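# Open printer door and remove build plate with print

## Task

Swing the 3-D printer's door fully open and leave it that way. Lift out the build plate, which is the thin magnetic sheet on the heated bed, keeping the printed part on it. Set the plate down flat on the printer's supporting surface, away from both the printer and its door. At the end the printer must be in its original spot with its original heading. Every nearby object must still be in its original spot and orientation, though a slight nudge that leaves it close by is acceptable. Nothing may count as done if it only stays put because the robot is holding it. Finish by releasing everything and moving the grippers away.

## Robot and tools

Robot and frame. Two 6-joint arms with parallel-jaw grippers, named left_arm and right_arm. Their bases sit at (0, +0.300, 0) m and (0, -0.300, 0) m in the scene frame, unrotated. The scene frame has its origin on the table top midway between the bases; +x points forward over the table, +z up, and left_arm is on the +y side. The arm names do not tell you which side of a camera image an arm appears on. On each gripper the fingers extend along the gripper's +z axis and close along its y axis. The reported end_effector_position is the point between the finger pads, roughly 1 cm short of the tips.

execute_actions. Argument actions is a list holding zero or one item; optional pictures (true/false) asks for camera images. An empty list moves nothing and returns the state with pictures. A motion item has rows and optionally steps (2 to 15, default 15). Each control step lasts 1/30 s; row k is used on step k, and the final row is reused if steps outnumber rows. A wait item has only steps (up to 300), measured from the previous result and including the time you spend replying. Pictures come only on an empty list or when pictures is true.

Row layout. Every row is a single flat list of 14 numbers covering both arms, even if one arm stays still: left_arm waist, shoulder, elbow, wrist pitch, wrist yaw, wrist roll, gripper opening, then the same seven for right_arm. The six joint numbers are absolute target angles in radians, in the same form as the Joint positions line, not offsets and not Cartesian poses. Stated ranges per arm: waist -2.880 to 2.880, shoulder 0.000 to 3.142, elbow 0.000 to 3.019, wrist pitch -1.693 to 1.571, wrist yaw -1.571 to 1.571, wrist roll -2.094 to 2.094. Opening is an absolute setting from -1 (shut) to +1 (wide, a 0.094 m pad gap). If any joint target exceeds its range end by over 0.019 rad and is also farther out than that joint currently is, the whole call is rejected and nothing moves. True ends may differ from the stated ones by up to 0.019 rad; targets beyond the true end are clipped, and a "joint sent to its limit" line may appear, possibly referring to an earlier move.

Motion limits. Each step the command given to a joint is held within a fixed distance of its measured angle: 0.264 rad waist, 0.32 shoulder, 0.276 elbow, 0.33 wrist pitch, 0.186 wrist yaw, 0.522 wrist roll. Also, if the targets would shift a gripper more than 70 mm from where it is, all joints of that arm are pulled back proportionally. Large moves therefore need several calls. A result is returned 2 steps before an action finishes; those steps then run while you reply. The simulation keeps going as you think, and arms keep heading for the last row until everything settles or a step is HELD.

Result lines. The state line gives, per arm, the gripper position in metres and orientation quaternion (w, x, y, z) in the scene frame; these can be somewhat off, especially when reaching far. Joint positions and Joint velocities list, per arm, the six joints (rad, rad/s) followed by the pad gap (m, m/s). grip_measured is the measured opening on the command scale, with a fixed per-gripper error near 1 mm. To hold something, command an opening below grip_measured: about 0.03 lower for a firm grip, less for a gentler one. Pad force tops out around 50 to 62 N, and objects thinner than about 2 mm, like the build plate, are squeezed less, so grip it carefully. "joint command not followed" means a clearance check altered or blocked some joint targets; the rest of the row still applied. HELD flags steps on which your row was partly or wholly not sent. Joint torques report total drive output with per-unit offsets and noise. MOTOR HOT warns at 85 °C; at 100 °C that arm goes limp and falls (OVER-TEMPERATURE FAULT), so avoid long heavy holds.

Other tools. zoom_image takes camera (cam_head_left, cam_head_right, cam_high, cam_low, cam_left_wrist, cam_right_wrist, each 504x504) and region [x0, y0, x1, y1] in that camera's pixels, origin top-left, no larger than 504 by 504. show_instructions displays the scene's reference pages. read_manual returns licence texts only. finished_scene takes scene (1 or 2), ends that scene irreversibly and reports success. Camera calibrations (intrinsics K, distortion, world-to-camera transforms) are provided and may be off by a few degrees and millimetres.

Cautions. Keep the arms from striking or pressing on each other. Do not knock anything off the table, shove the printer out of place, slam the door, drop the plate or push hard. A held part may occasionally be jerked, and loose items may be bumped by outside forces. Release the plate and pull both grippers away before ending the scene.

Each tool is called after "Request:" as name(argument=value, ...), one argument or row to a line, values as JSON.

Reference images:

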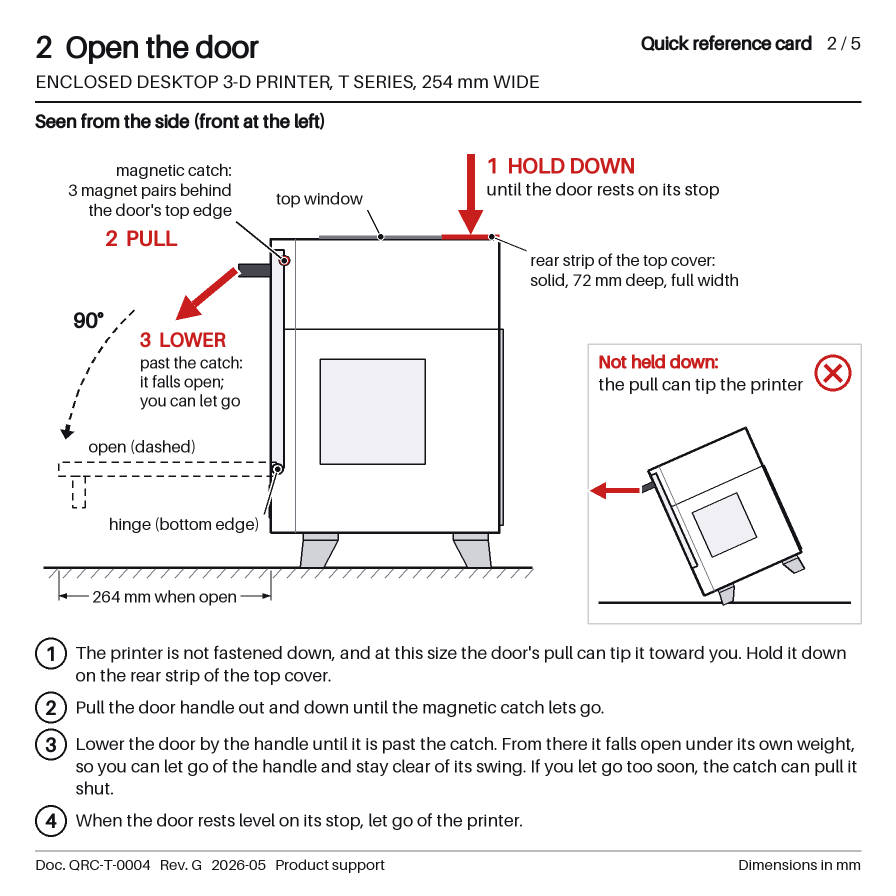

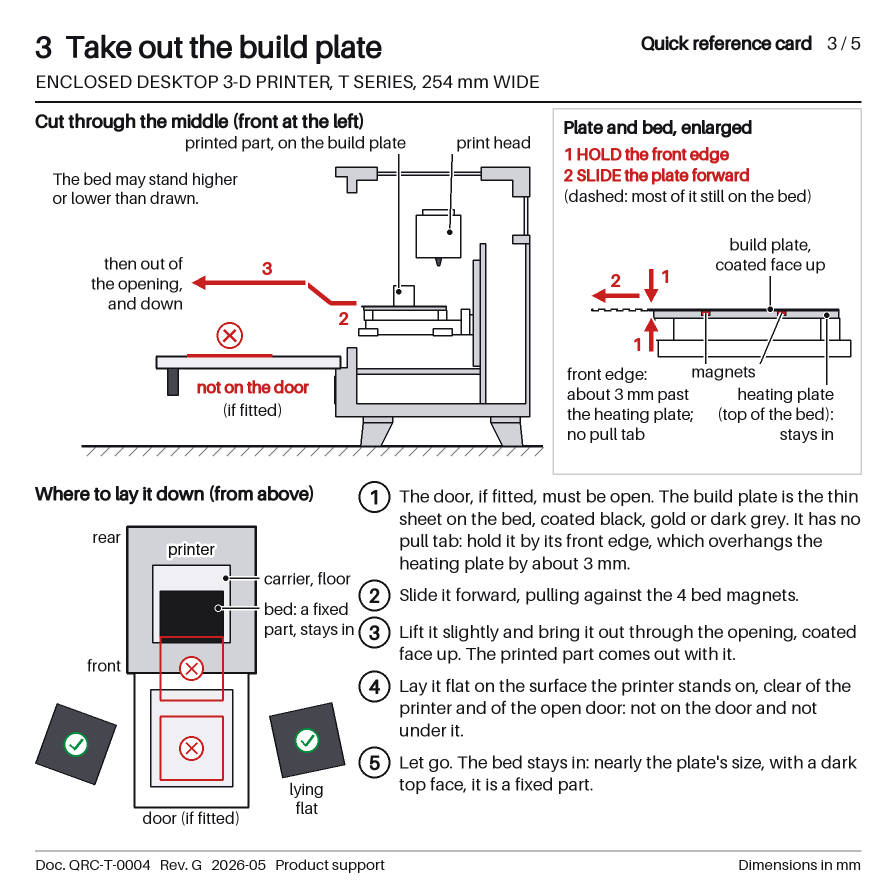

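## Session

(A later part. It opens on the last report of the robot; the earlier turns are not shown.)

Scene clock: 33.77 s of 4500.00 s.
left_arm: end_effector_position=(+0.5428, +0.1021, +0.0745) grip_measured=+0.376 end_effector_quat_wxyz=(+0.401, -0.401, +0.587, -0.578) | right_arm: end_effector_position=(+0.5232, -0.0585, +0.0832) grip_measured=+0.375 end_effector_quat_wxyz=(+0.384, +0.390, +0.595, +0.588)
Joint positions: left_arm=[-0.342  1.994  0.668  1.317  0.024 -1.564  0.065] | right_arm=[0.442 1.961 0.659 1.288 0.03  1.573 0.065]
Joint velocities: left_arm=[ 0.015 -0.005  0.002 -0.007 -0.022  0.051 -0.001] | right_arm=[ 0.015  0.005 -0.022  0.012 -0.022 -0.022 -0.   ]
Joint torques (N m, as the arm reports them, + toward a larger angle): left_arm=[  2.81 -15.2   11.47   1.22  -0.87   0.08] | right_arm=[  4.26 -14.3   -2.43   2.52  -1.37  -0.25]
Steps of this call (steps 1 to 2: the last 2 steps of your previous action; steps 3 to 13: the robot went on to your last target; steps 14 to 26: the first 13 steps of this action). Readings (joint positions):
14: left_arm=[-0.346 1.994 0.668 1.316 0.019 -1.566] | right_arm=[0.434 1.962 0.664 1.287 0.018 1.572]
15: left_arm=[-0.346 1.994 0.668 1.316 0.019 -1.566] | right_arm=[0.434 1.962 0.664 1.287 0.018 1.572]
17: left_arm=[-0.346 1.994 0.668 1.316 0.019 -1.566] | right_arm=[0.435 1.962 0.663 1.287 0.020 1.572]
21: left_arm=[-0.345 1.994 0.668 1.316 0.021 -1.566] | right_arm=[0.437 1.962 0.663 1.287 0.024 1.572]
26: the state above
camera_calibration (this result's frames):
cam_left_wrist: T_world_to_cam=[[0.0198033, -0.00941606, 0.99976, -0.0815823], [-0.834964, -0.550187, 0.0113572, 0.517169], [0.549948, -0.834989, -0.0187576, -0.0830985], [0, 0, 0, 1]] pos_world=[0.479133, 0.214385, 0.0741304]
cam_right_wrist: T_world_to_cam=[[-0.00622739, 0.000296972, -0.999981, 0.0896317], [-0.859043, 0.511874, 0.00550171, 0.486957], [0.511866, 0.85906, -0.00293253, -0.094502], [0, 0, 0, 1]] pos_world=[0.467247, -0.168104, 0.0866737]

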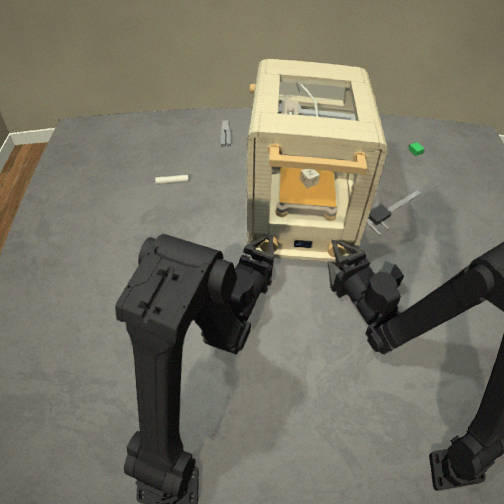

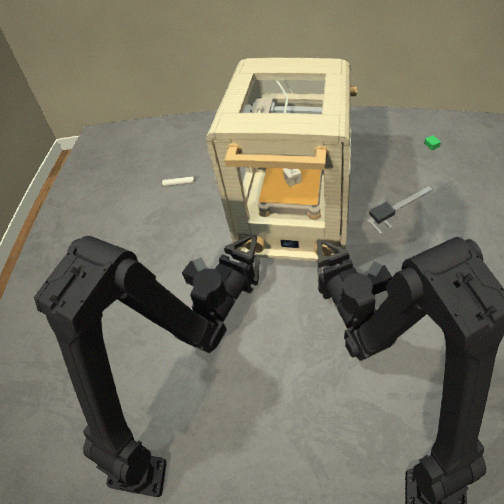

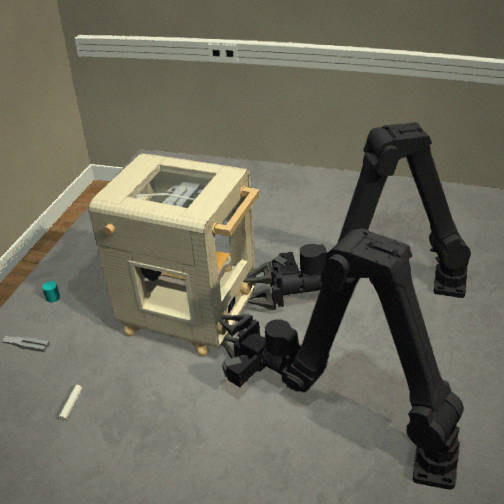

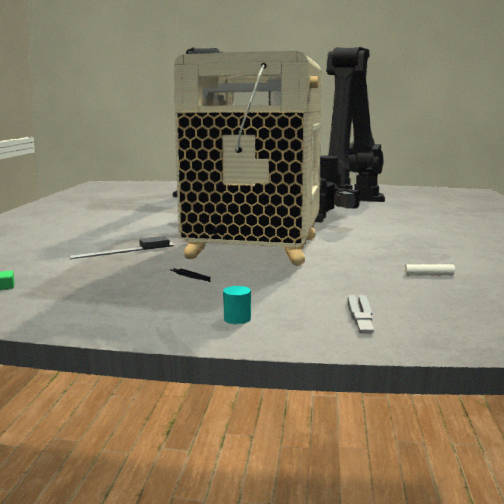

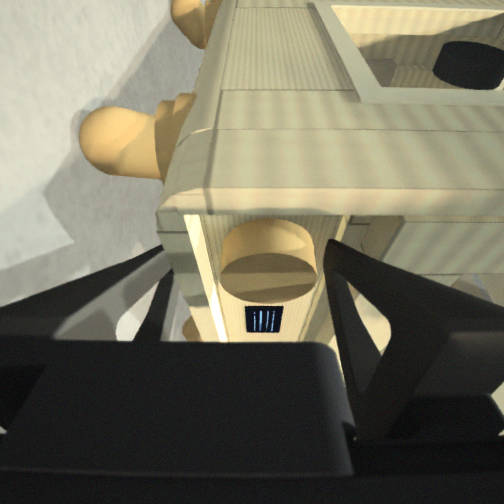

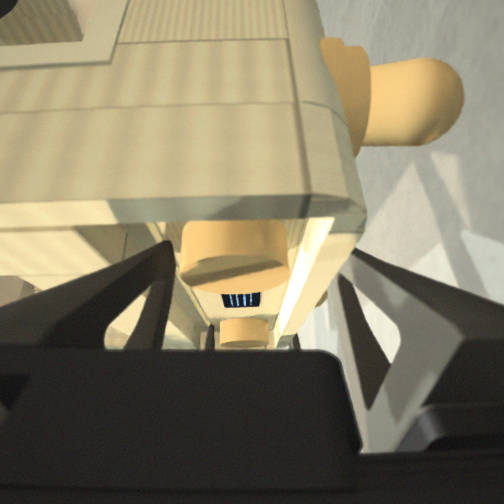

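Request:
execute_actions(
  actions=[
    {"rows": [[-0.310,2.008,0.720,1.300,-0.01,-1.571,0.22,0.480,1.942,0.610,1.300,-0.01,1.571,0.22],[-0.300,2.008,0.730,1.300,-0.02,-1.571,0.22,0.495,1.940,0.595,1.303,-0.02,1.571,0.22],[-0.290,2.008,0.740,1.300,-0.03,-1.571,0.22,0.505,1.940,0.580,1.305,-0.03,1.571,0.22],[-0.285,2.008,0.750,1.300,-0.04,-1.571,0.22,0.512,1.940,0.575,1.305,-0.04,1.571,0.22],[-0.280,2.008,0.755,1.300,-0.05,-1.571,0.22,0.519,1.940,0.570,1.305,-0.05,1.571,0.22],[-0.275,2.008,0.760,1.300,-0.05,-1.571,0.22,0.526,1.940,0.565,1.305,-0.05,1.571,0.22],[-0.270,2.008,0.765,1.300,-0.05,-1.571,0.22,0.533,1.940,0.560,1.305,-0.05,1.571,0.22],[-0.265,2.008,0.770,1.300,-0.05,-1.571,0.22,0.540,1.940,0.555,1.305,-0.05,1.571,0.22],[-0.260,2.008,0.775,1.300,-0.05,-1.571,0.22,0.545,1.940,0.550,1.305,-0.05,1.571,0.22],[-0.260,2.008,0.780,1.300,-0.05,-1.571,0.22,0.545,1.940,0.545,1.305,-0.05,1.571,0.22],[-0.260,2.008,0.780,1.300,-0.05,-1.571,0.22,0.545,1.940,0.545,1.305,-0.05,1.571,0.22],[-0.260,2.008,0.780,1.300,-0.05,-1.571,0.22,0.545,1.940,0.545,1.305,-0.05,1.571,0.22],[-0.260,2.008,0.780,1.300,-0.05,-1.571,0.22,0.545,1.940,0.545,1.305,-0.05,1.571,0.22],[-0.320,2.008,0.710,1.300,-0.02,-1.571,0.22,0.465,1.945,0.625,1.298,-0.02,1.571,0.22],[-0.320,2.008,0.710,1.300,-0.02,-1.571,0.22,0.465,1.945,0.625,1.298,-0.02,1.571,0.22]], "steps": 15},
  ],
  pictures=true,
)

Scene clock: 34.73 s of 4500.00 s.
left_arm: end_effector_position=(+0.5546, +0.1209, +0.0759) grip_measured=+0.377 end_effector_quat_wxyz=(+0.424, -0.416, +0.574, -0.564) | right_arm: end_effector_position=(+0.4755, -0.0266, +0.0746) grip_measured=+0.223 end_effector_quat_wxyz=(+0.333, +0.355, +0.632, +0.603)
Joint positions: left_arm=[-0.317  1.999  0.682  1.312 -0.018 -1.552  0.065] | right_arm=[ 0.509  1.935  0.582  1.303 -0.044  1.576  0.057]
Joint velocities: left_arm=[ 0.122  0.083  0.154 -0.081 -0.066 -0.007  0.001] | right_arm=[ 0.542 -0.142 -0.686 -0.012 -0.095 -0.051 -0.003]
Joint torques (N m, as the arm reports them, + toward a larger angle): left_arm=[  2.68 -16.16  11.79   1.44  -1.11  -0.02] | right_arm=[  0.48 -11.11   3.45   2.17  -0.16  -0.24]
Steps of this call (steps 1 to 2: the last 2 steps of your previous action; steps 3 to 15: the robot went on to your last target; step 16: nothing new was sent; steps 17 to 29: the first 13 steps of this action). Readings (joint positions):
17: left_arm=[-0.342 1.994 0.668 1.317 0.023 -1.564] | right_arm=[0.441 1.961 0.660 1.289 0.024 1.574]
18: left_arm=[-0.342 1.994 0.668 1.317 0.020 -1.563] | right_arm=[0.441 1.961 0.659 1.289 0.021 1.574]
20: left_arm=[-0.342 1.994 0.668 1.317 0.009 -1.562] | right_arm=[0.441 1.961 0.658 1.289 0.009 1.575]
24: left_arm=[-0.336 1.994 0.668 1.318 -0.015 -1.554] | right_arm=[0.452 1.958 0.653 1.290 -0.009 1.578]
29: the state above
camera_calibration (this result's frames):
cam_left_wrist: T_world_to_cam=[[0.0114889, -0.0188356, 0.999757, -0.077219], [-0.796498, -0.604637, -0.00223838, 0.523606], [0.604532, -0.796279, -0.0219492, -0.108552], [0, 0, 0, 1]] pos_world=[0.483562, 0.228699, 0.0759896]
cam_right_wrist: T_world_to_cam=[[-0.0408235, -0.0148383, -0.999056, 0.0967694], [-0.921662, 0.386678, 0.031918, 0.454107], [0.385839, 0.922096, -0.0294614, -0.0339224], [0, 0, 0, 1]] pos_world=[0.435572, -0.142877, 0.0811845]

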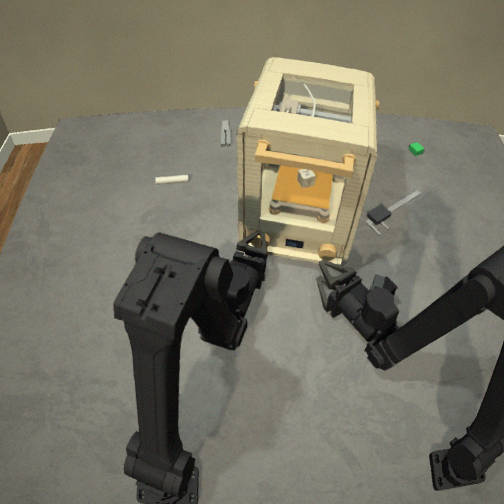

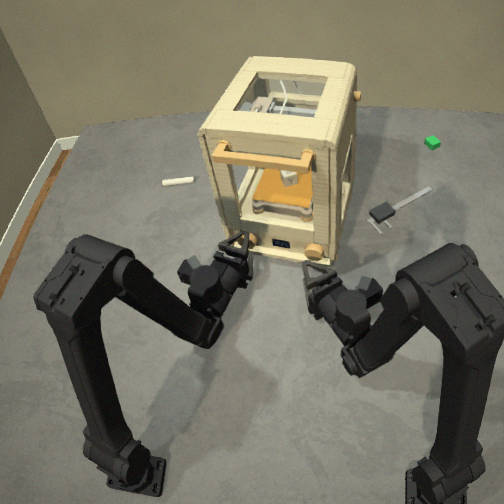

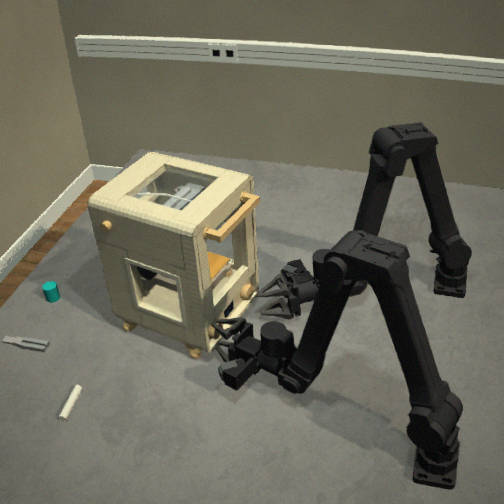

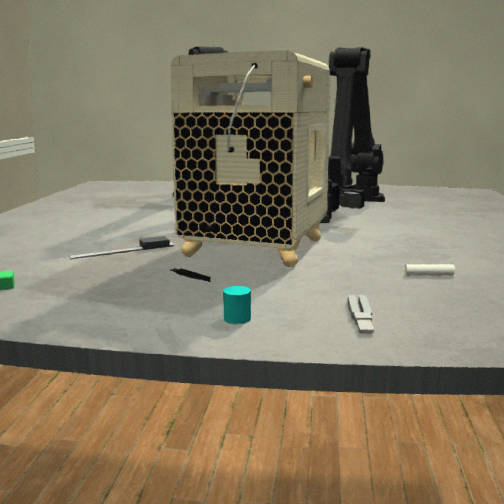

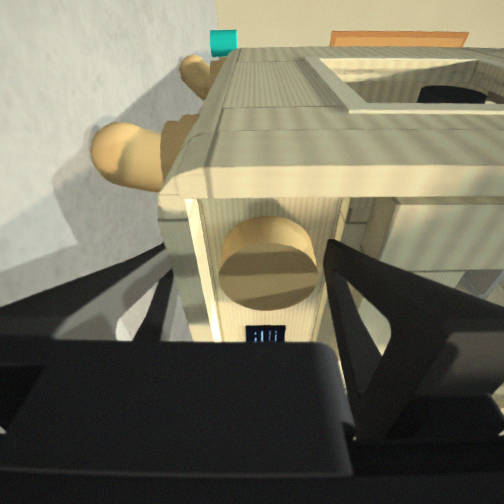

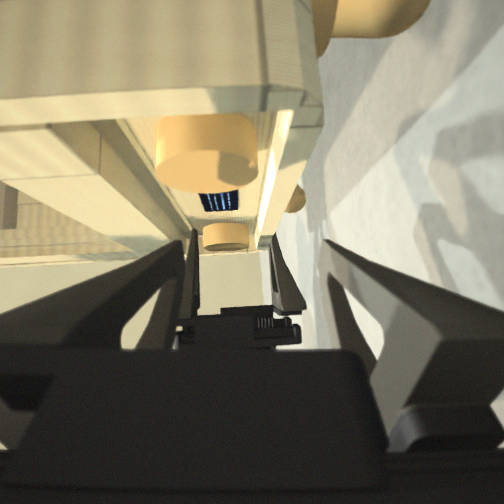

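Request:
execute_actions(
  actions=[
    {"rows": [[-0.320,2.005,0.700,1.305,-0.02,-1.571,0.22,0.465,1.945,0.600,1.298,0,1.571,0.5]], "steps": 8},
  ],
  pictures=true,
)

Scene clock: 37.97 s of 4500.00 s.
left_arm: end_effector_position=(+0.5561, +0.1219, +0.0748) grip_measured=+0.377 end_effector_quat_wxyz=(+0.424, -0.417, +0.574, -0.562) | right_arm: end_effector_position=(+0.4985, -0.0530, +0.0790) grip_measured=+0.498 end_effector_quat_wxyz=(+0.364, +0.380, +0.611, +0.592)
Joint positions: left_arm=[-0.314  2.001  0.685  1.308 -0.018 -1.552  0.065] | right_arm=[ 0.46   1.94   0.603  1.302 -0.003  1.576  0.07 ]
Joint velocities: left_arm=[-0.005 -0.005  0.002 -0.017  0.007 -0.11  -0.   ] | right_arm=[-0.005  0.005 -0.022 -0.022  0.007 -0.022 -0.   ]
Joint torques (N m, as the arm reports them, + toward a larger angle): left_arm=[ -1.19 -16.13   5.57   1.89  -0.06  -0.03] | right_arm=[  0.87 -11.77   3.17   1.99   0.06  -0.25]
Steps of this call (steps 1 to 2: the last 2 steps of your previous action; steps 3 to 30: the robot went on to your last target; steps 31 to 90: nothing new was sent; then 0.03 s passed at rest; steps 91 to 96: the first 6 steps of this action). Readings (joint positions):
91: left_arm=[-0.314 2.001 0.685 1.308 -0.018 -1.552] | right_arm=[0.460 1.940 0.611 1.302 -0.013 1.576]
92: left_arm=[-0.314 2.001 0.685 1.308 -0.018 -1.552] | right_arm=[0.460 1.940 0.610 1.302 -0.006 1.576]
94: left_arm=[-0.314 2.001 0.685 1.308 -0.018 -1.552] | right_arm=[0.460 1.940 0.606 1.302 -0.003 1.576]
96: the state above
camera_calibration (this result's frames):
cam_left_wrist: T_world_to_cam=[[0.0140646, -0.019636, 0.999708, -0.0775005], [-0.795347, -0.606154, -0.000716406, 0.524855], [0.605991, -0.795105, -0.0241428, -0.109488], [0, 0, 0, 1]] pos_world=[0.484881, 0.229566, 0.0752106]
cam_right_wrist: T_world_to_cam=[[-0.0271023, -0.00604444, -0.999614, 0.0953114], [-0.883399, 0.468146, 0.0211206, 0.471537], [0.467838, 0.88363, -0.0180275, -0.0621673], [0, 0, 0, 1]] pos_world=[0.448223, -0.165239, 0.0841948]

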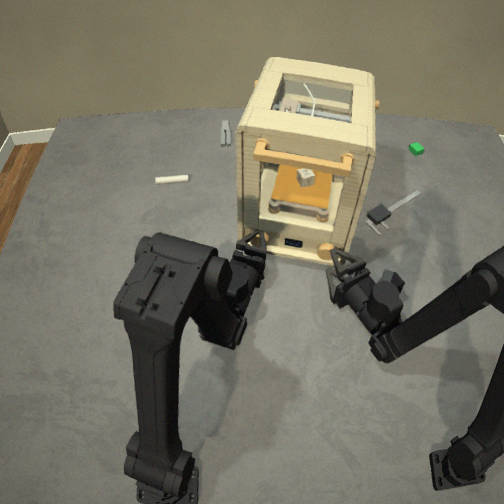

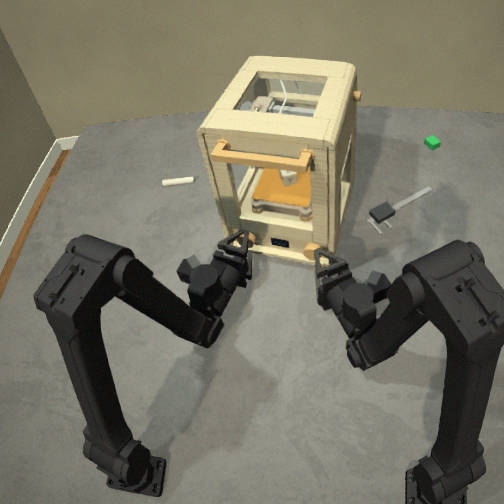

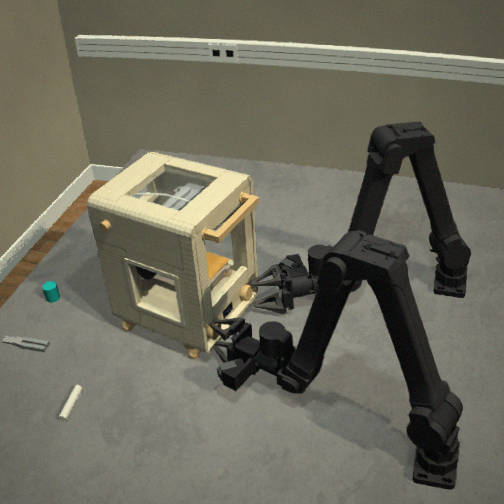

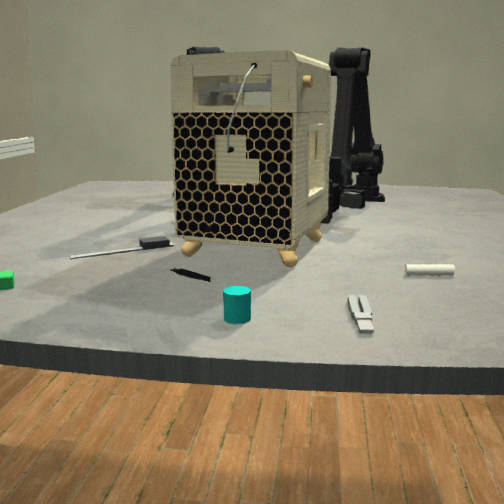

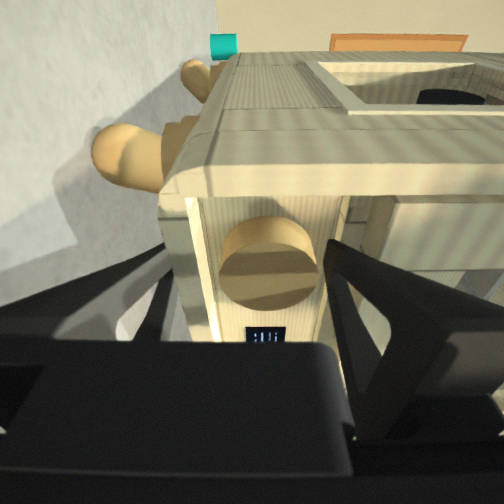

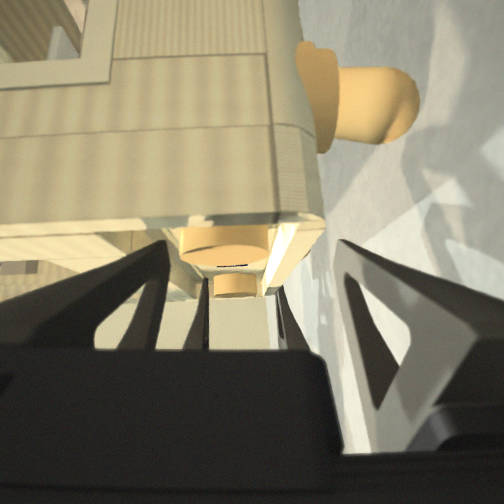

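Request:
zoom_image(
  camera="cam_head_left",
  region=[220, 40, 420, 280],
)

Request:
zoom_image(
  camera="cam_head_right",
  region=[180, 40, 380, 280],
)

Request:
zoom_image(
  camera="cam_low",
  region=[140, 30, 380, 290],
)

Region (220, 40, 420, 280) of cam_head_left's 504x504 image, scaled by 2.100, with more detail than that image has.

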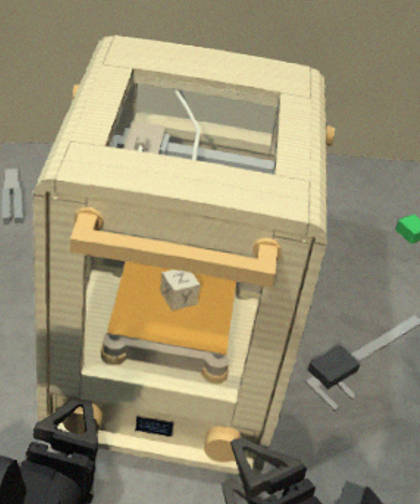

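Region (180, 40, 380, 280) of cam_head_right's 504x504 image, scaled by 2.100, with more detail than that image has.

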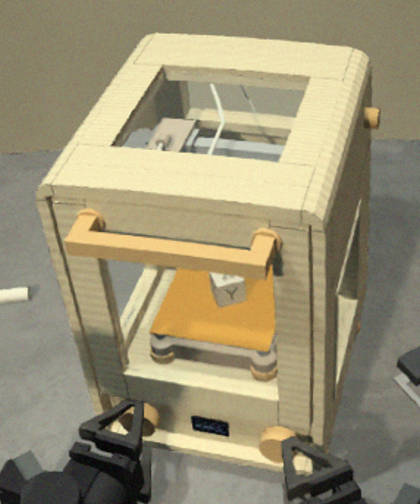

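Region (140, 30, 380, 290) of cam_low's 504x504 image, scaled by 1.938, with more detail than that image has; it fills the left 465 columns of this view, and the rest is white.

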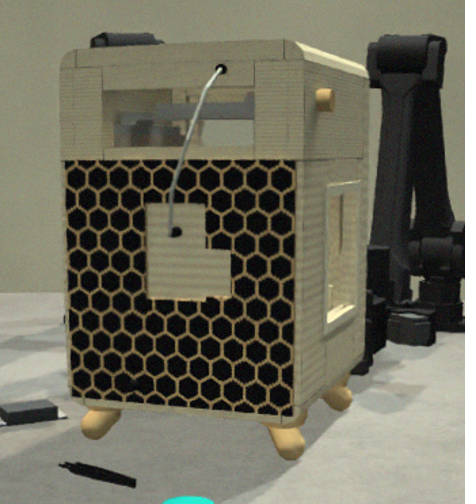

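Request:
execute_actions(
  actions=[
    {"rows": [[-0.330,2.005,0.700,1.305,-0.01,-1.571,0.22,0.462,1.945,0.590,1.298,0,1.571,0.5],[-0.340,2.005,0.700,1.305,0.0,-1.571,0.22,0.460,1.945,0.590,1.298,0,1.571,0.5],[-0.350,2.005,0.700,1.305,0.01,-1.571,0.22,0.460,1.945,0.590,1.298,0,1.571,0.5],[-0.360,2.005,0.700,1.305,0.02,-1.571,0.22,0.460,1.945,0.590,1.298,0,1.571,0.5],[-0.365,2.005,0.700,1.305,0.025,-1.571,0.22,0.460,1.945,0.590,1.298,0,1.571,0.5],[-0.370,2.005,0.700,1.305,0.03,-1.571,0.22,0.460,1.945,0.590,1.298,0,1.571,0.5],[-0.375,2.005,0.700,1.305,0.035,-1.571,0.22,0.460,1.945,0.590,1.298,0,1.571,0.5],[-0.380,2.005,0.700,1.305,0.04,-1.571,0.22,0.460,1.945,0.590,1.298,0,1.571,0.5],[-0.385,2.005,0.700,1.305,0.045,-1.571,0.22,0.460,1.945,0.590,1.298,0,1.571,0.5],[-0.390,2.005,0.700,1.305,0.05,-1.571,0.22,0.460,1.945,0.590,1.298,0,1.571,0.5],[-0.395,2.005,0.700,1.305,0.05,-1.571,0.22,0.460,1.945,0.590,1.298,0,1.571,0.5],[-0.400,2.005,0.700,1.305,0.05,-1.571,0.22,0.460,1.945,0.590,1.298,0,1.571,0.5],[-0.400,2.005,0.700,1.305,0.05,-1.571,0.22,0.460,1.945,0.590,1.298,0,1.571,0.5],[-0.370,2.005,0.700,1.305,0.02,-1.571,0.22,0.460,1.945,0.590,1.298,0,1.571,0.5],[-0.370,2.005,0.700,1.305,0.02,-1.571,0.22,0.460,1.945,0.590,1.298,0,1.571,0.5]], "steps": 15},
  ],
  pictures=true,
)

Scene clock: 39.03 s of 4500.00 s.
left_arm: end_effector_position=(+0.5544, +0.1166, +0.0748) grip_measured=+0.377 end_effector_quat_wxyz=(+0.416, -0.409, +0.580, -0.569) | right_arm: end_effector_position=(+0.4950, -0.0548, +0.0755) grip_measured=+0.498 end_effector_quat_wxyz=(+0.362, +0.382, +0.614, +0.589)
Joint positions: left_arm=[-0.316  2.001  0.685  1.308  0.008 -1.554  0.065] | right_arm=[ 0.46   1.94   0.593  1.302 -0.002  1.576  0.07 ]
Joint velocities: left_arm=[-0.024  0.005 -0.002  0.017 -0.037 -0.081 -0.   ] | right_arm=[ 0.005 -0.005  0.012  0.007  0.066 -0.007 -0.   ]
Joint torques (N m, as the arm reports them, + toward a larger angle): left_arm=[ -7.2  -15.72   5.71   1.87   1.63  -0.03] | right_arm=[  0.39 -11.75   3.     1.92   0.06  -0.25]
Steps of this call (steps 1 to 2: the last 2 steps of your previous action; steps 3 to 15: the robot went on to your last target; steps 16 to 19: nothing new was sent; steps 20 to 32: the first 13 steps of this action). Readings (joint positions):
20: left_arm=[-0.314 2.001 0.685 1.308 -0.017 -1.552] | right_arm=[0.460 1.940 0.602 1.302 -0.003 1.576]
21: left_arm=[-0.314 2.001 0.685 1.308 -0.014 -1.552] | right_arm=[0.460 1.940 0.601 1.302 -0.003 1.576]
23: left_arm=[-0.314 2.001 0.685 1.308 -0.010 -1.552] | right_arm=[0.460 1.940 0.596 1.302 -0.002 1.576]
27: left_arm=[-0.314 2.001 0.685 1.308 0.001 -1.552] | right_arm=[0.460 1.940 0.593 1.302 -0.002 1.576]
32: the state above
camera_calibration (this result's frames):
cam_left_wrist: T_world_to_cam=[[0.0141813, -0.0180356, 0.999737, -0.0778339], [-0.811908, -0.583784, 0.000985253, 0.526728], [0.583613, -0.811708, -0.0229221, -0.0984211], [0, 0, 0, 1]] pos_world=[0.486198, 0.226202, 0.0750384]
cam_right_wrist: T_world_to_cam=[[-0.0363227, -0.0106164, -0.999284, 0.0960716], [-0.882998, 0.468593, 0.0271175, 0.468739], [0.46797, 0.88335, -0.0263948, -0.0584467], [0, 0, 0, 1]] pos_world=[0.444737, -0.166999, 0.0817491]

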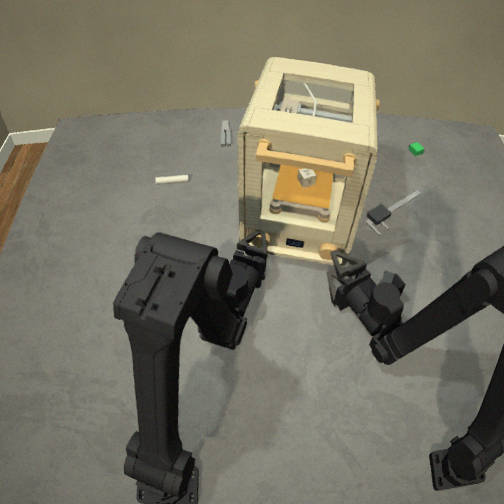

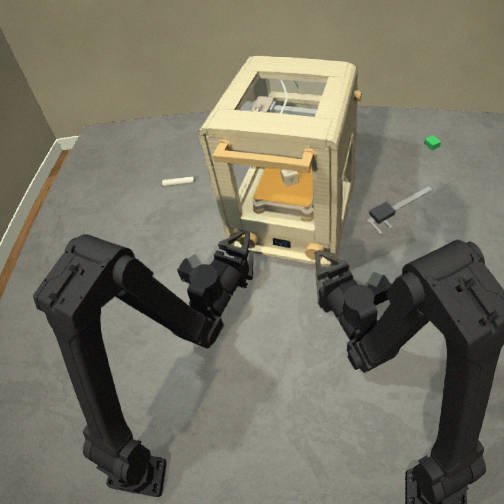

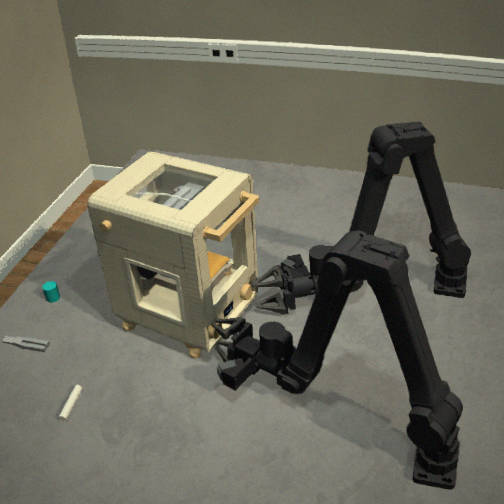

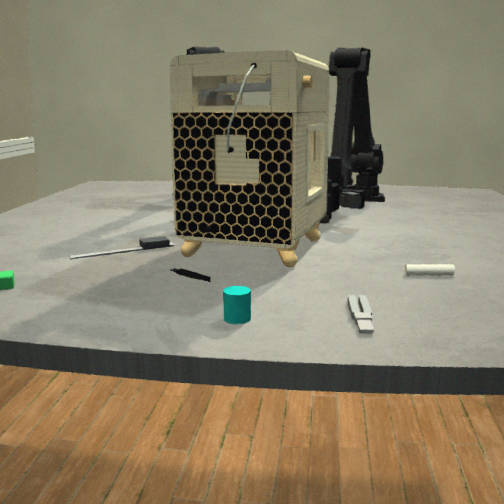

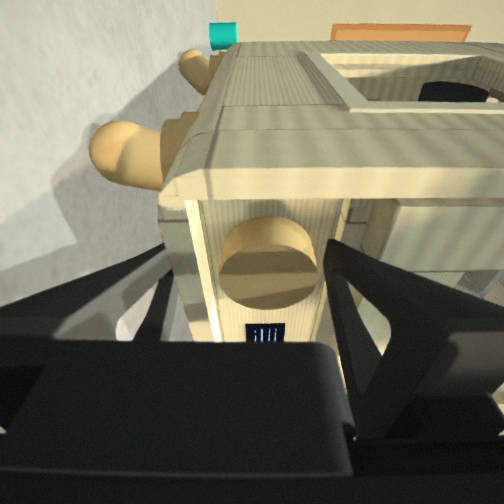

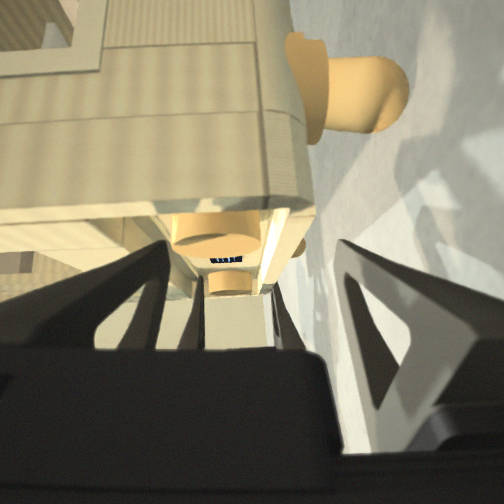

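Request:
execute_actions(
  actions=[
    {"rows": [[-0.385,2.005,0.700,1.305,0.04,-1.571,0.22,0.460,1.945,0.590,1.298,0,1.571,0.5],[-0.400,2.005,0.700,1.305,0.05,-1.571,0.22,0.460,1.945,0.590,1.298,0,1.571,0.5],[-0.403,2.005,0.700,1.305,0.05,-1.571,0.22,0.460,1.945,0.590,1.298,0,1.571,0.5],[-0.406,2.005,0.700,1.305,0.05,-1.571,0.22,0.460,1.945,0.590,1.298,0,1.571,0.5],[-0.409,2.005,0.700,1.305,0.05,-1.571,0.22,0.460,1.945,0.590,1.298,0,1.571,0.5],[-0.412,2.005,0.700,1.305,0.05,-1.571,0.22,0.460,1.945,0.590,1.298,0,1.571,0.5],[-0.415,2.005,0.700,1.305,0.05,-1.571,0.22,0.460,1.945,0.590,1.298,0,1.571,0.5],[-0.418,2.005,0.700,1.305,0.05,-1.571,0.22,0.460,1.945,0.590,1.298,0,1.571,0.5],[-0.421,2.005,0.700,1.305,0.05,-1.571,0.22,0.460,1.945,0.590,1.298,0,1.571,0.5],[-0.424,2.005,0.700,1.305,0.05,-1.571,0.22,0.460,1.945,0.590,1.298,0,1.571,0.5],[-0.427,2.005,0.700,1.305,0.05,-1.571,0.22,0.460,1.945,0.590,1.298,0,1.571,0.5],[-0.430,2.005,0.700,1.305,0.05,-1.571,0.22,0.460,1.945,0.590,1.298,0,1.571,0.5],[-0.430,2.005,0.700,1.305,0.05,-1.571,0.22,0.460,1.945,0.590,1.298,0,1.571,0.5],[-0.370,2.005,0.700,1.305,0.02,-1.571,0.22,0.460,1.945,0.590,1.298,0,1.571,0.5],[-0.370,2.005,0.700,1.305,0.02,-1.571,0.22,0.460,1.945,0.590,1.298,0,1.571,0.5]], "steps": 15},
  ],
  pictures=true,
)

Scene clock: 39.67 s of 4500.00 s.
left_arm: end_effector_position=(+0.5508, +0.1060, +0.0748) grip_measured=+0.377 end_effector_quat_wxyz=(+0.410, -0.407, +0.582, -0.573) | right_arm: end_effector_position=(+0.4950, -0.0548, +0.0755) grip_measured=+0.498 end_effector_quat_wxyz=(+0.362, +0.382, +0.614, +0.589)
Joint positions: left_arm=[-0.337  2.001  0.685  1.308  0.003 -1.56   0.065] | right_arm=[ 0.46   1.94   0.593  1.302 -0.002  1.576  0.07 ]
Joint velocities: left_arm=[-0.103 -0.015  0.012  0.002  0.007 -0.051  0.001] | right_arm=[-0.005 -0.005 -0.007 -0.002 -0.081  0.007 -0.   ]
Joint torques (N m, as the arm reports them, + toward a larger angle): left_arm=[ -8.11 -16.24   5.55   1.78   1.78   0.12] | right_arm=[  0.43 -11.65   3.04   1.91   0.05  -0.25]
Steps of this call (steps 1 to 2: the last 2 steps of your previous action; steps 3 to 6: the robot went on to your last target; steps 7 to 19: the first 13 steps of this action). Readings (joint positions):
7: left_arm=[-0.318 2.001 0.685 1.308 0.001 -1.554] | right_arm=[0.460 1.940 0.593 1.302 -0.002 1.576]
8: left_arm=[-0.319 2.001 0.685 1.308 0.003 -1.554] | right_arm=[0.460 1.940 0.593 1.302 -0.002 1.576]
10: left_arm=[-0.319 2.001 0.685 1.308 0.003 -1.554] | right_arm=[0.460 1.940 0.593 1.302 -0.002 1.576]
14: left_arm=[-0.323 2.001 0.685 1.308 0.003 -1.555] | right_arm=[0.460 1.940 0.593 1.302 -0.002 1.576]
19: the state above
camera_calibration (this result's frames):
cam_left_wrist: T_world_to_cam=[[0.01605, -0.0121765, 0.999797, -0.0796281], [-0.820905, -0.571031, 0.00622361, 0.520833], [0.570839, -0.820838, -0.0191608, -0.0971788], [0, 0, 0, 1]] pos_world=[0.484306, 0.216674, 0.0745085]
cam_right_wrist: T_world_to_cam=[[-0.0363227, -0.0106164, -0.999284, 0.0960716], [-0.882998, 0.468593, 0.0271175, 0.468739], [0.46797, 0.88335, -0.0263948, -0.0584467], [0, 0, 0, 1]] pos_world=[0.444737, -0.166999, 0.0817491]

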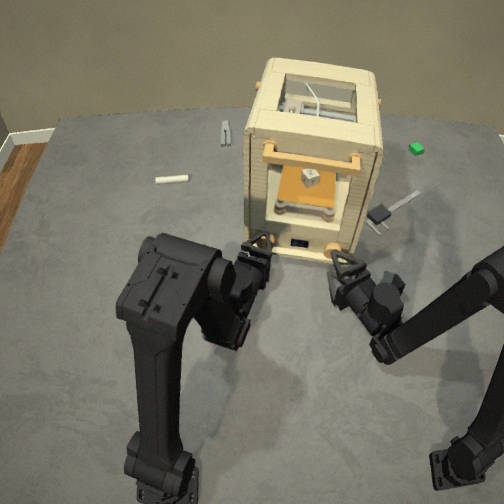

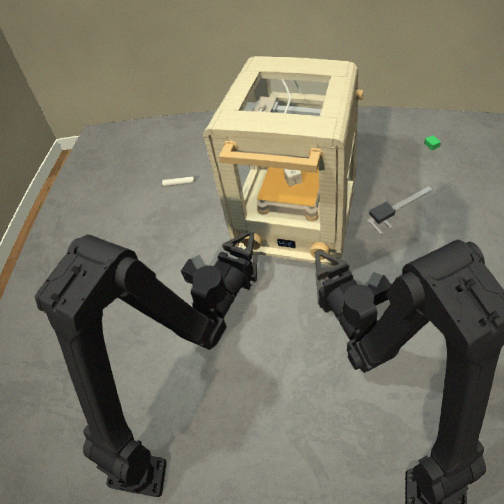

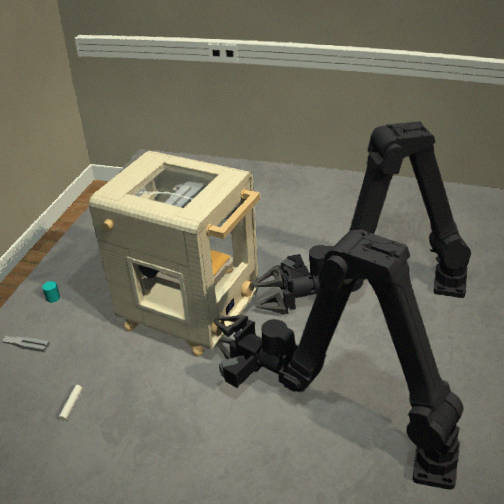

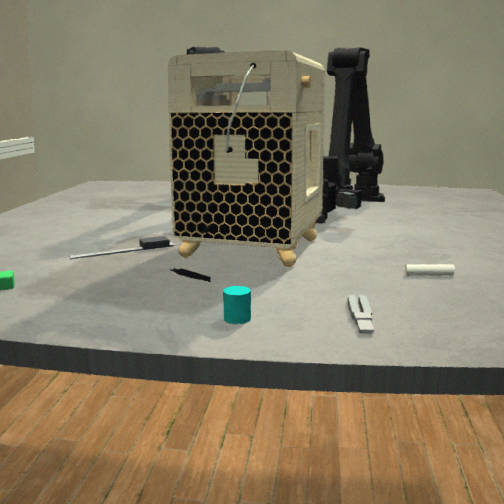

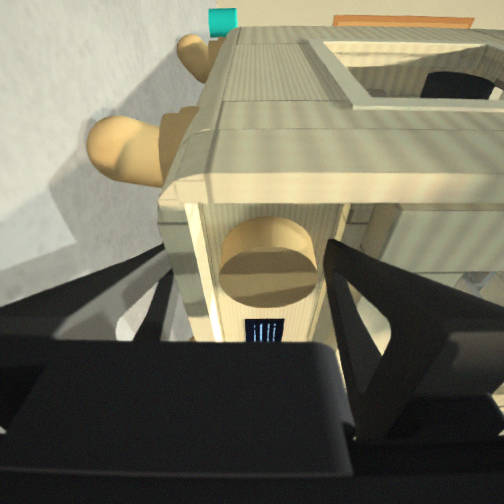

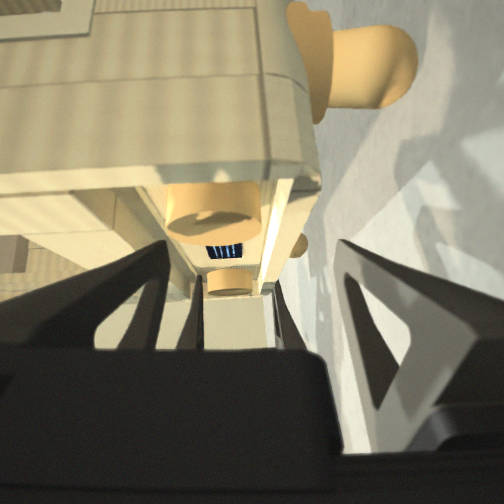

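Now at target-ish; relax and check.

Request:
execute_actions(
  actions=[
    {"rows": [[-0.345,2.005,0.690,1.305,0.0,-1.571,0.22,0.455,1.945,0.590,1.298,0,1.571,0.5]], "steps": 10},
  ],
  pictures=true,
)

Request:
zoom_image(
  camera="cam_head_left",
  region=[220, 40, 420, 280],
)

Request:
zoom_image(
  camera="cam_head_right",
  region=[180, 40, 380, 280],
)

Scene clock: 40.00 s of 4500.00 s.
left_arm: end_effector_position=(+0.5507, +0.1059, +0.0748) grip_measured=+0.377 end_effector_quat_wxyz=(+0.411, -0.409, +0.580, -0.573) | right_arm: end_effector_position=(+0.4950, -0.0548, +0.0755) grip_measured=+0.498 end_effector_quat_wxyz=(+0.362, +0.382, +0.614, +0.589)
Joint positions: left_arm=[-0.339  2.001  0.685  1.308 -0.004 -1.562  0.065] | right_arm=[ 0.46   1.94   0.593  1.302 -0.002  1.576  0.07 ]
Joint velocities: left_arm=[-0.015 -0.024 -0.012  0.007 -0.007 -0.007  0.001] | right_arm=[-0.005 -0.015 -0.007  0.012 -0.022  0.051 -0.001]
Joint torques (N m, as the arm reports them, + toward a larger angle): left_arm=[ -1.43 -16.28   4.72   1.78   0.16   0.08] | right_arm=[  0.09 -11.64   3.06   1.92   0.05  -0.24]
Steps of this call (steps 1 to 2: the last 2 steps of your previous action; steps 3 to 10: the first 8 steps of this action). Readings (joint positions):
3: left_arm=[-0.339 2.001 0.685 1.308 -0.003 -1.562] | right_arm=[0.460 1.940 0.593 1.302 -0.002 1.576]
4: left_arm=[-0.339 2.001 0.685 1.308 -0.004 -1.562] | right_arm=[0.460 1.940 0.593 1.302 -0.002 1.576]
6: left_arm=[-0.339 2.001 0.685 1.308 -0.004 -1.562] | right_arm=[0.460 1.940 0.593 1.302 -0.002 1.576]
10: the state above
camera_calibration (this result's frames):
cam_left_wrist: T_world_to_cam=[[0.0167205, -0.0103451, 0.999807, -0.0801927], [-0.818051, -0.575094, 0.00773034, 0.519505], [0.574903, -0.818022, -0.0180787, -0.0998478], [0, 0, 0, 1]] pos_world=[0.483725, 0.216257, 0.0743561]
cam_right_wrist: T_world_to_cam=[[-0.0363227, -0.0106164, -0.999284, 0.0960716], [-0.882998, 0.468593, 0.0271175, 0.468739], [0.46797, 0.88335, -0.0263948, -0.0584467], [0, 0, 0, 1]] pos_world=[0.444737, -0.166999, 0.0817491]

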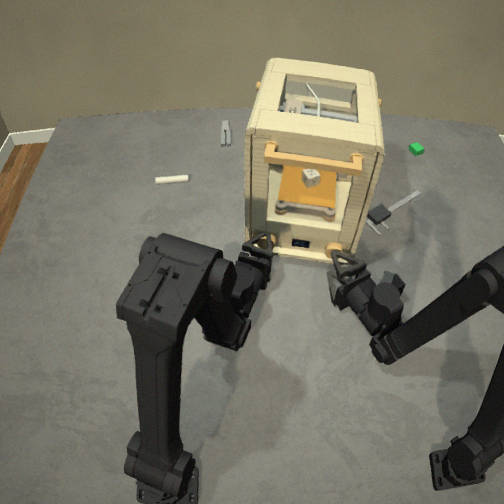

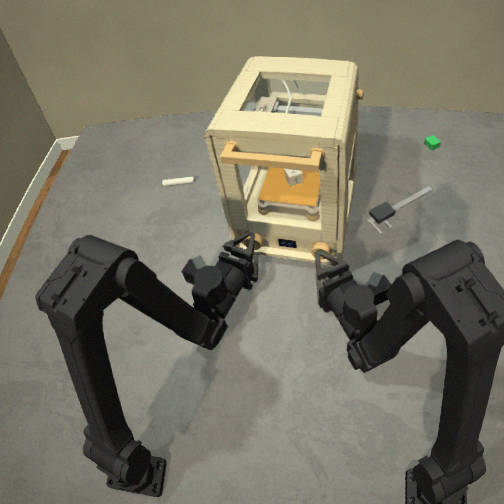

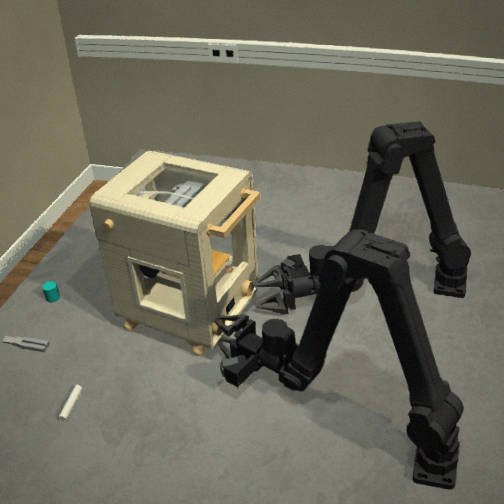

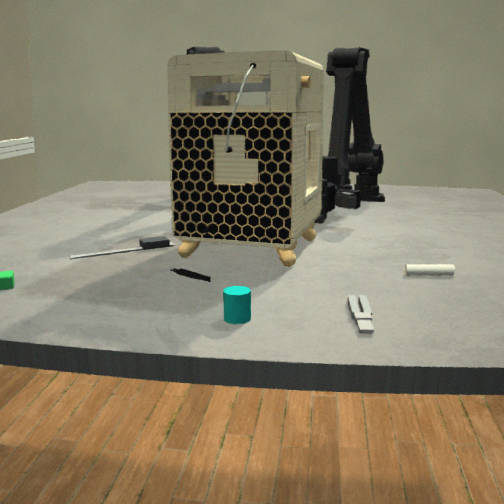

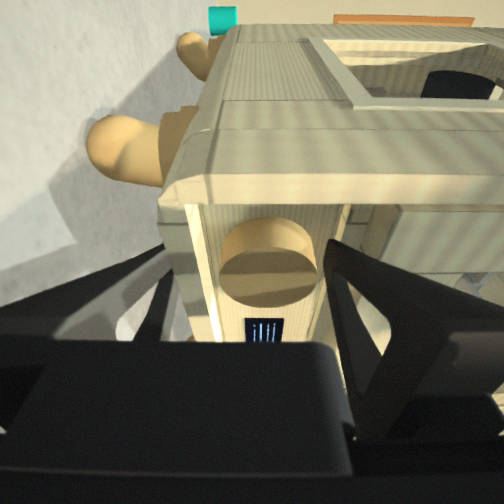

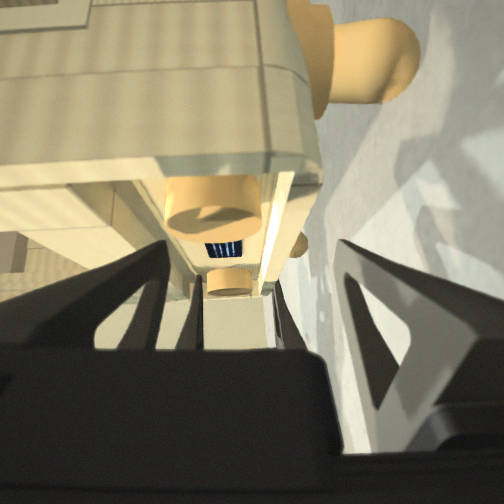

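Region (220, 40, 420, 280) of cam_head_left's 504x504 image, scaled by 2.100, with more detail than that image has.

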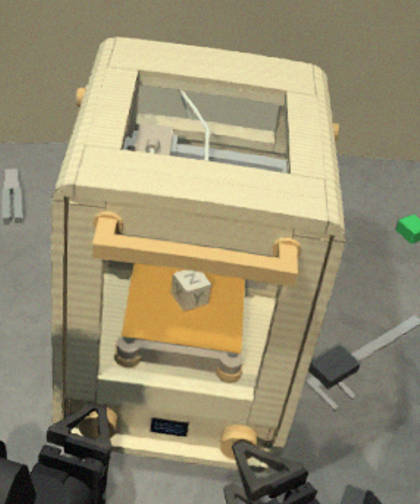

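Region (180, 40, 380, 280) of cam_head_right's 504x504 image, scaled by 2.100, with more detail than that image has.

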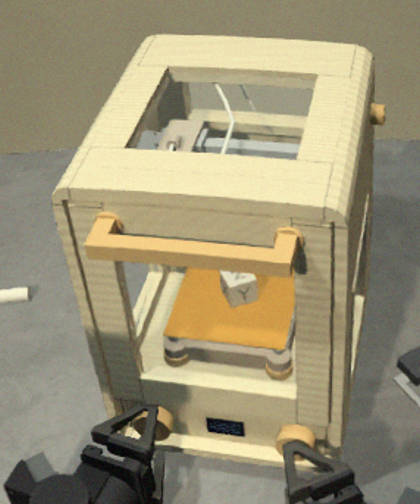

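Request:
execute_actions(
  actions=[
    {"rows": [[-0.340,2.003,0.688,1.308,0,-1.571,0.35,0.455,1.94,0.575,1.31,0,1.571,0.5],[-0.340,2.003,0.688,1.308,0,-1.571,0.45,0.455,1.93,0.56,1.32,0,1.571,0.5],[-0.340,2.003,0.688,1.308,0,-1.571,0.50,0.455,1.92,0.545,1.33,0,1.571,0.5],[-0.340,2.000,0.675,1.315,0,-1.571,0.50,0.455,1.90,0.53,1.34,0,1.571,0.5],[-0.340,1.996,0.660,1.325,0,-1.571,0.50,0.455,1.87,0.515,1.34,0,1.571,0.5],[-0.340,1.992,0.645,1.335,0,-1.571,0.50,0.450,1.83,0.50,1.33,0,1.571,0.5],[-0.340,1.988,0.630,1.345,0,-1.571,0.50,0.445,1.78,0.49,1.30,0,1.571,0.5],[-0.340,1.984,0.615,1.355,0,-1.571,0.50,0.440,1.73,0.48,1.27,0,1.5,0.5],[-0.340,1.980,0.600,1.365,0,-1.571,0.50,0.435,1.68,0.47,1.23,0,1.4,0.4],[-0.340,1.976,0.585,1.375,0,-1.571,0.50,0.430,1.63,0.46,1.19,0,1.3,0.3],[-0.340,1.972,0.570,1.385,0,-1.571,0.50,0.425,1.58,0.45,1.15,0,1.2,0.2],[-0.340,1.968,0.555,1.395,0,-1.571,0.50,0.420,1.53,0.44,1.11,0,1.1,0.1],[-0.340,1.964,0.545,1.400,0,-1.571,0.50,0.415,1.48,0.435,1.07,0,1.0,0.0],[-0.340,1.960,0.535,1.405,0,-1.571,0.50,0.410,1.43,0.43,1.03,0,0.9,-0.1],[-0.340,1.950,0.525,1.405,0,-1.571,0.50,0.405,1.38,0.425,0.99,0,0.8,-0.2]], "steps": 15},
  ],
  pictures=false,
)

Scene clock: 42.87 s of 4500.00 s.
left_arm: end_effector_position=(+0.5108, +0.1199, +0.0585) grip_measured=+0.497 end_effector_quat_wxyz=(+0.401, -0.417, +0.593, -0.560) | right_arm: end_effector_position=(+0.4563, -0.0888, +0.1633) grip_measured=+0.056 end_effector_quat_wxyz=(+0.455, +0.300, +0.635, +0.547)
Joint positions: left_arm=[-0.339  1.989  0.571  1.367 -0.003 -1.562  0.07 ] | right_arm=[ 0.434  1.592  0.45   1.155 -0.002  1.319  0.05 ]
Joint velocities: left_arm=[-0.024 -0.083 -0.437  0.237 -0.037 -0.007  0.001] | right_arm=[-0.2   -1.871 -0.125 -1.062  0.007 -2.073 -0.109]
Joint torques (N m, as the arm reports them, + toward a larger angle): left_arm=[ -0.57 -17.19   3.26   2.88   0.17   0.11] | right_arm=[ 0.24 -9.29  4.31  1.63  0.04 -0.28]
Steps of this call (steps 1 to 2: the last 2 steps of your previous action; steps 3 to 15: the robot went on to your last target; steps 16 to 73: nothing new was sent; steps 74 to 86: the first 13 steps of this action). Readings (joint positions):
74: left_arm=[-0.339 2.001 0.685 1.308 -0.004 -1.562] | right_arm=[0.460 1.940 0.592 1.302 -0.002 1.576]
75: left_arm=[-0.339 2.001 0.685 1.309 -0.004 -1.562] | right_arm=[0.460 1.939 0.588 1.302 -0.002 1.576]
77: left_arm=[-0.339 2.001 0.685 1.309 -0.004 -1.562] | right_arm=[0.460 1.935 0.567 1.306 -0.002 1.576]
81: left_arm=[-0.339 2.000 0.655 1.324 -0.003 -1.562] | right_arm=[0.458 1.864 0.495 1.300 -0.002 1.567]
86: the state above


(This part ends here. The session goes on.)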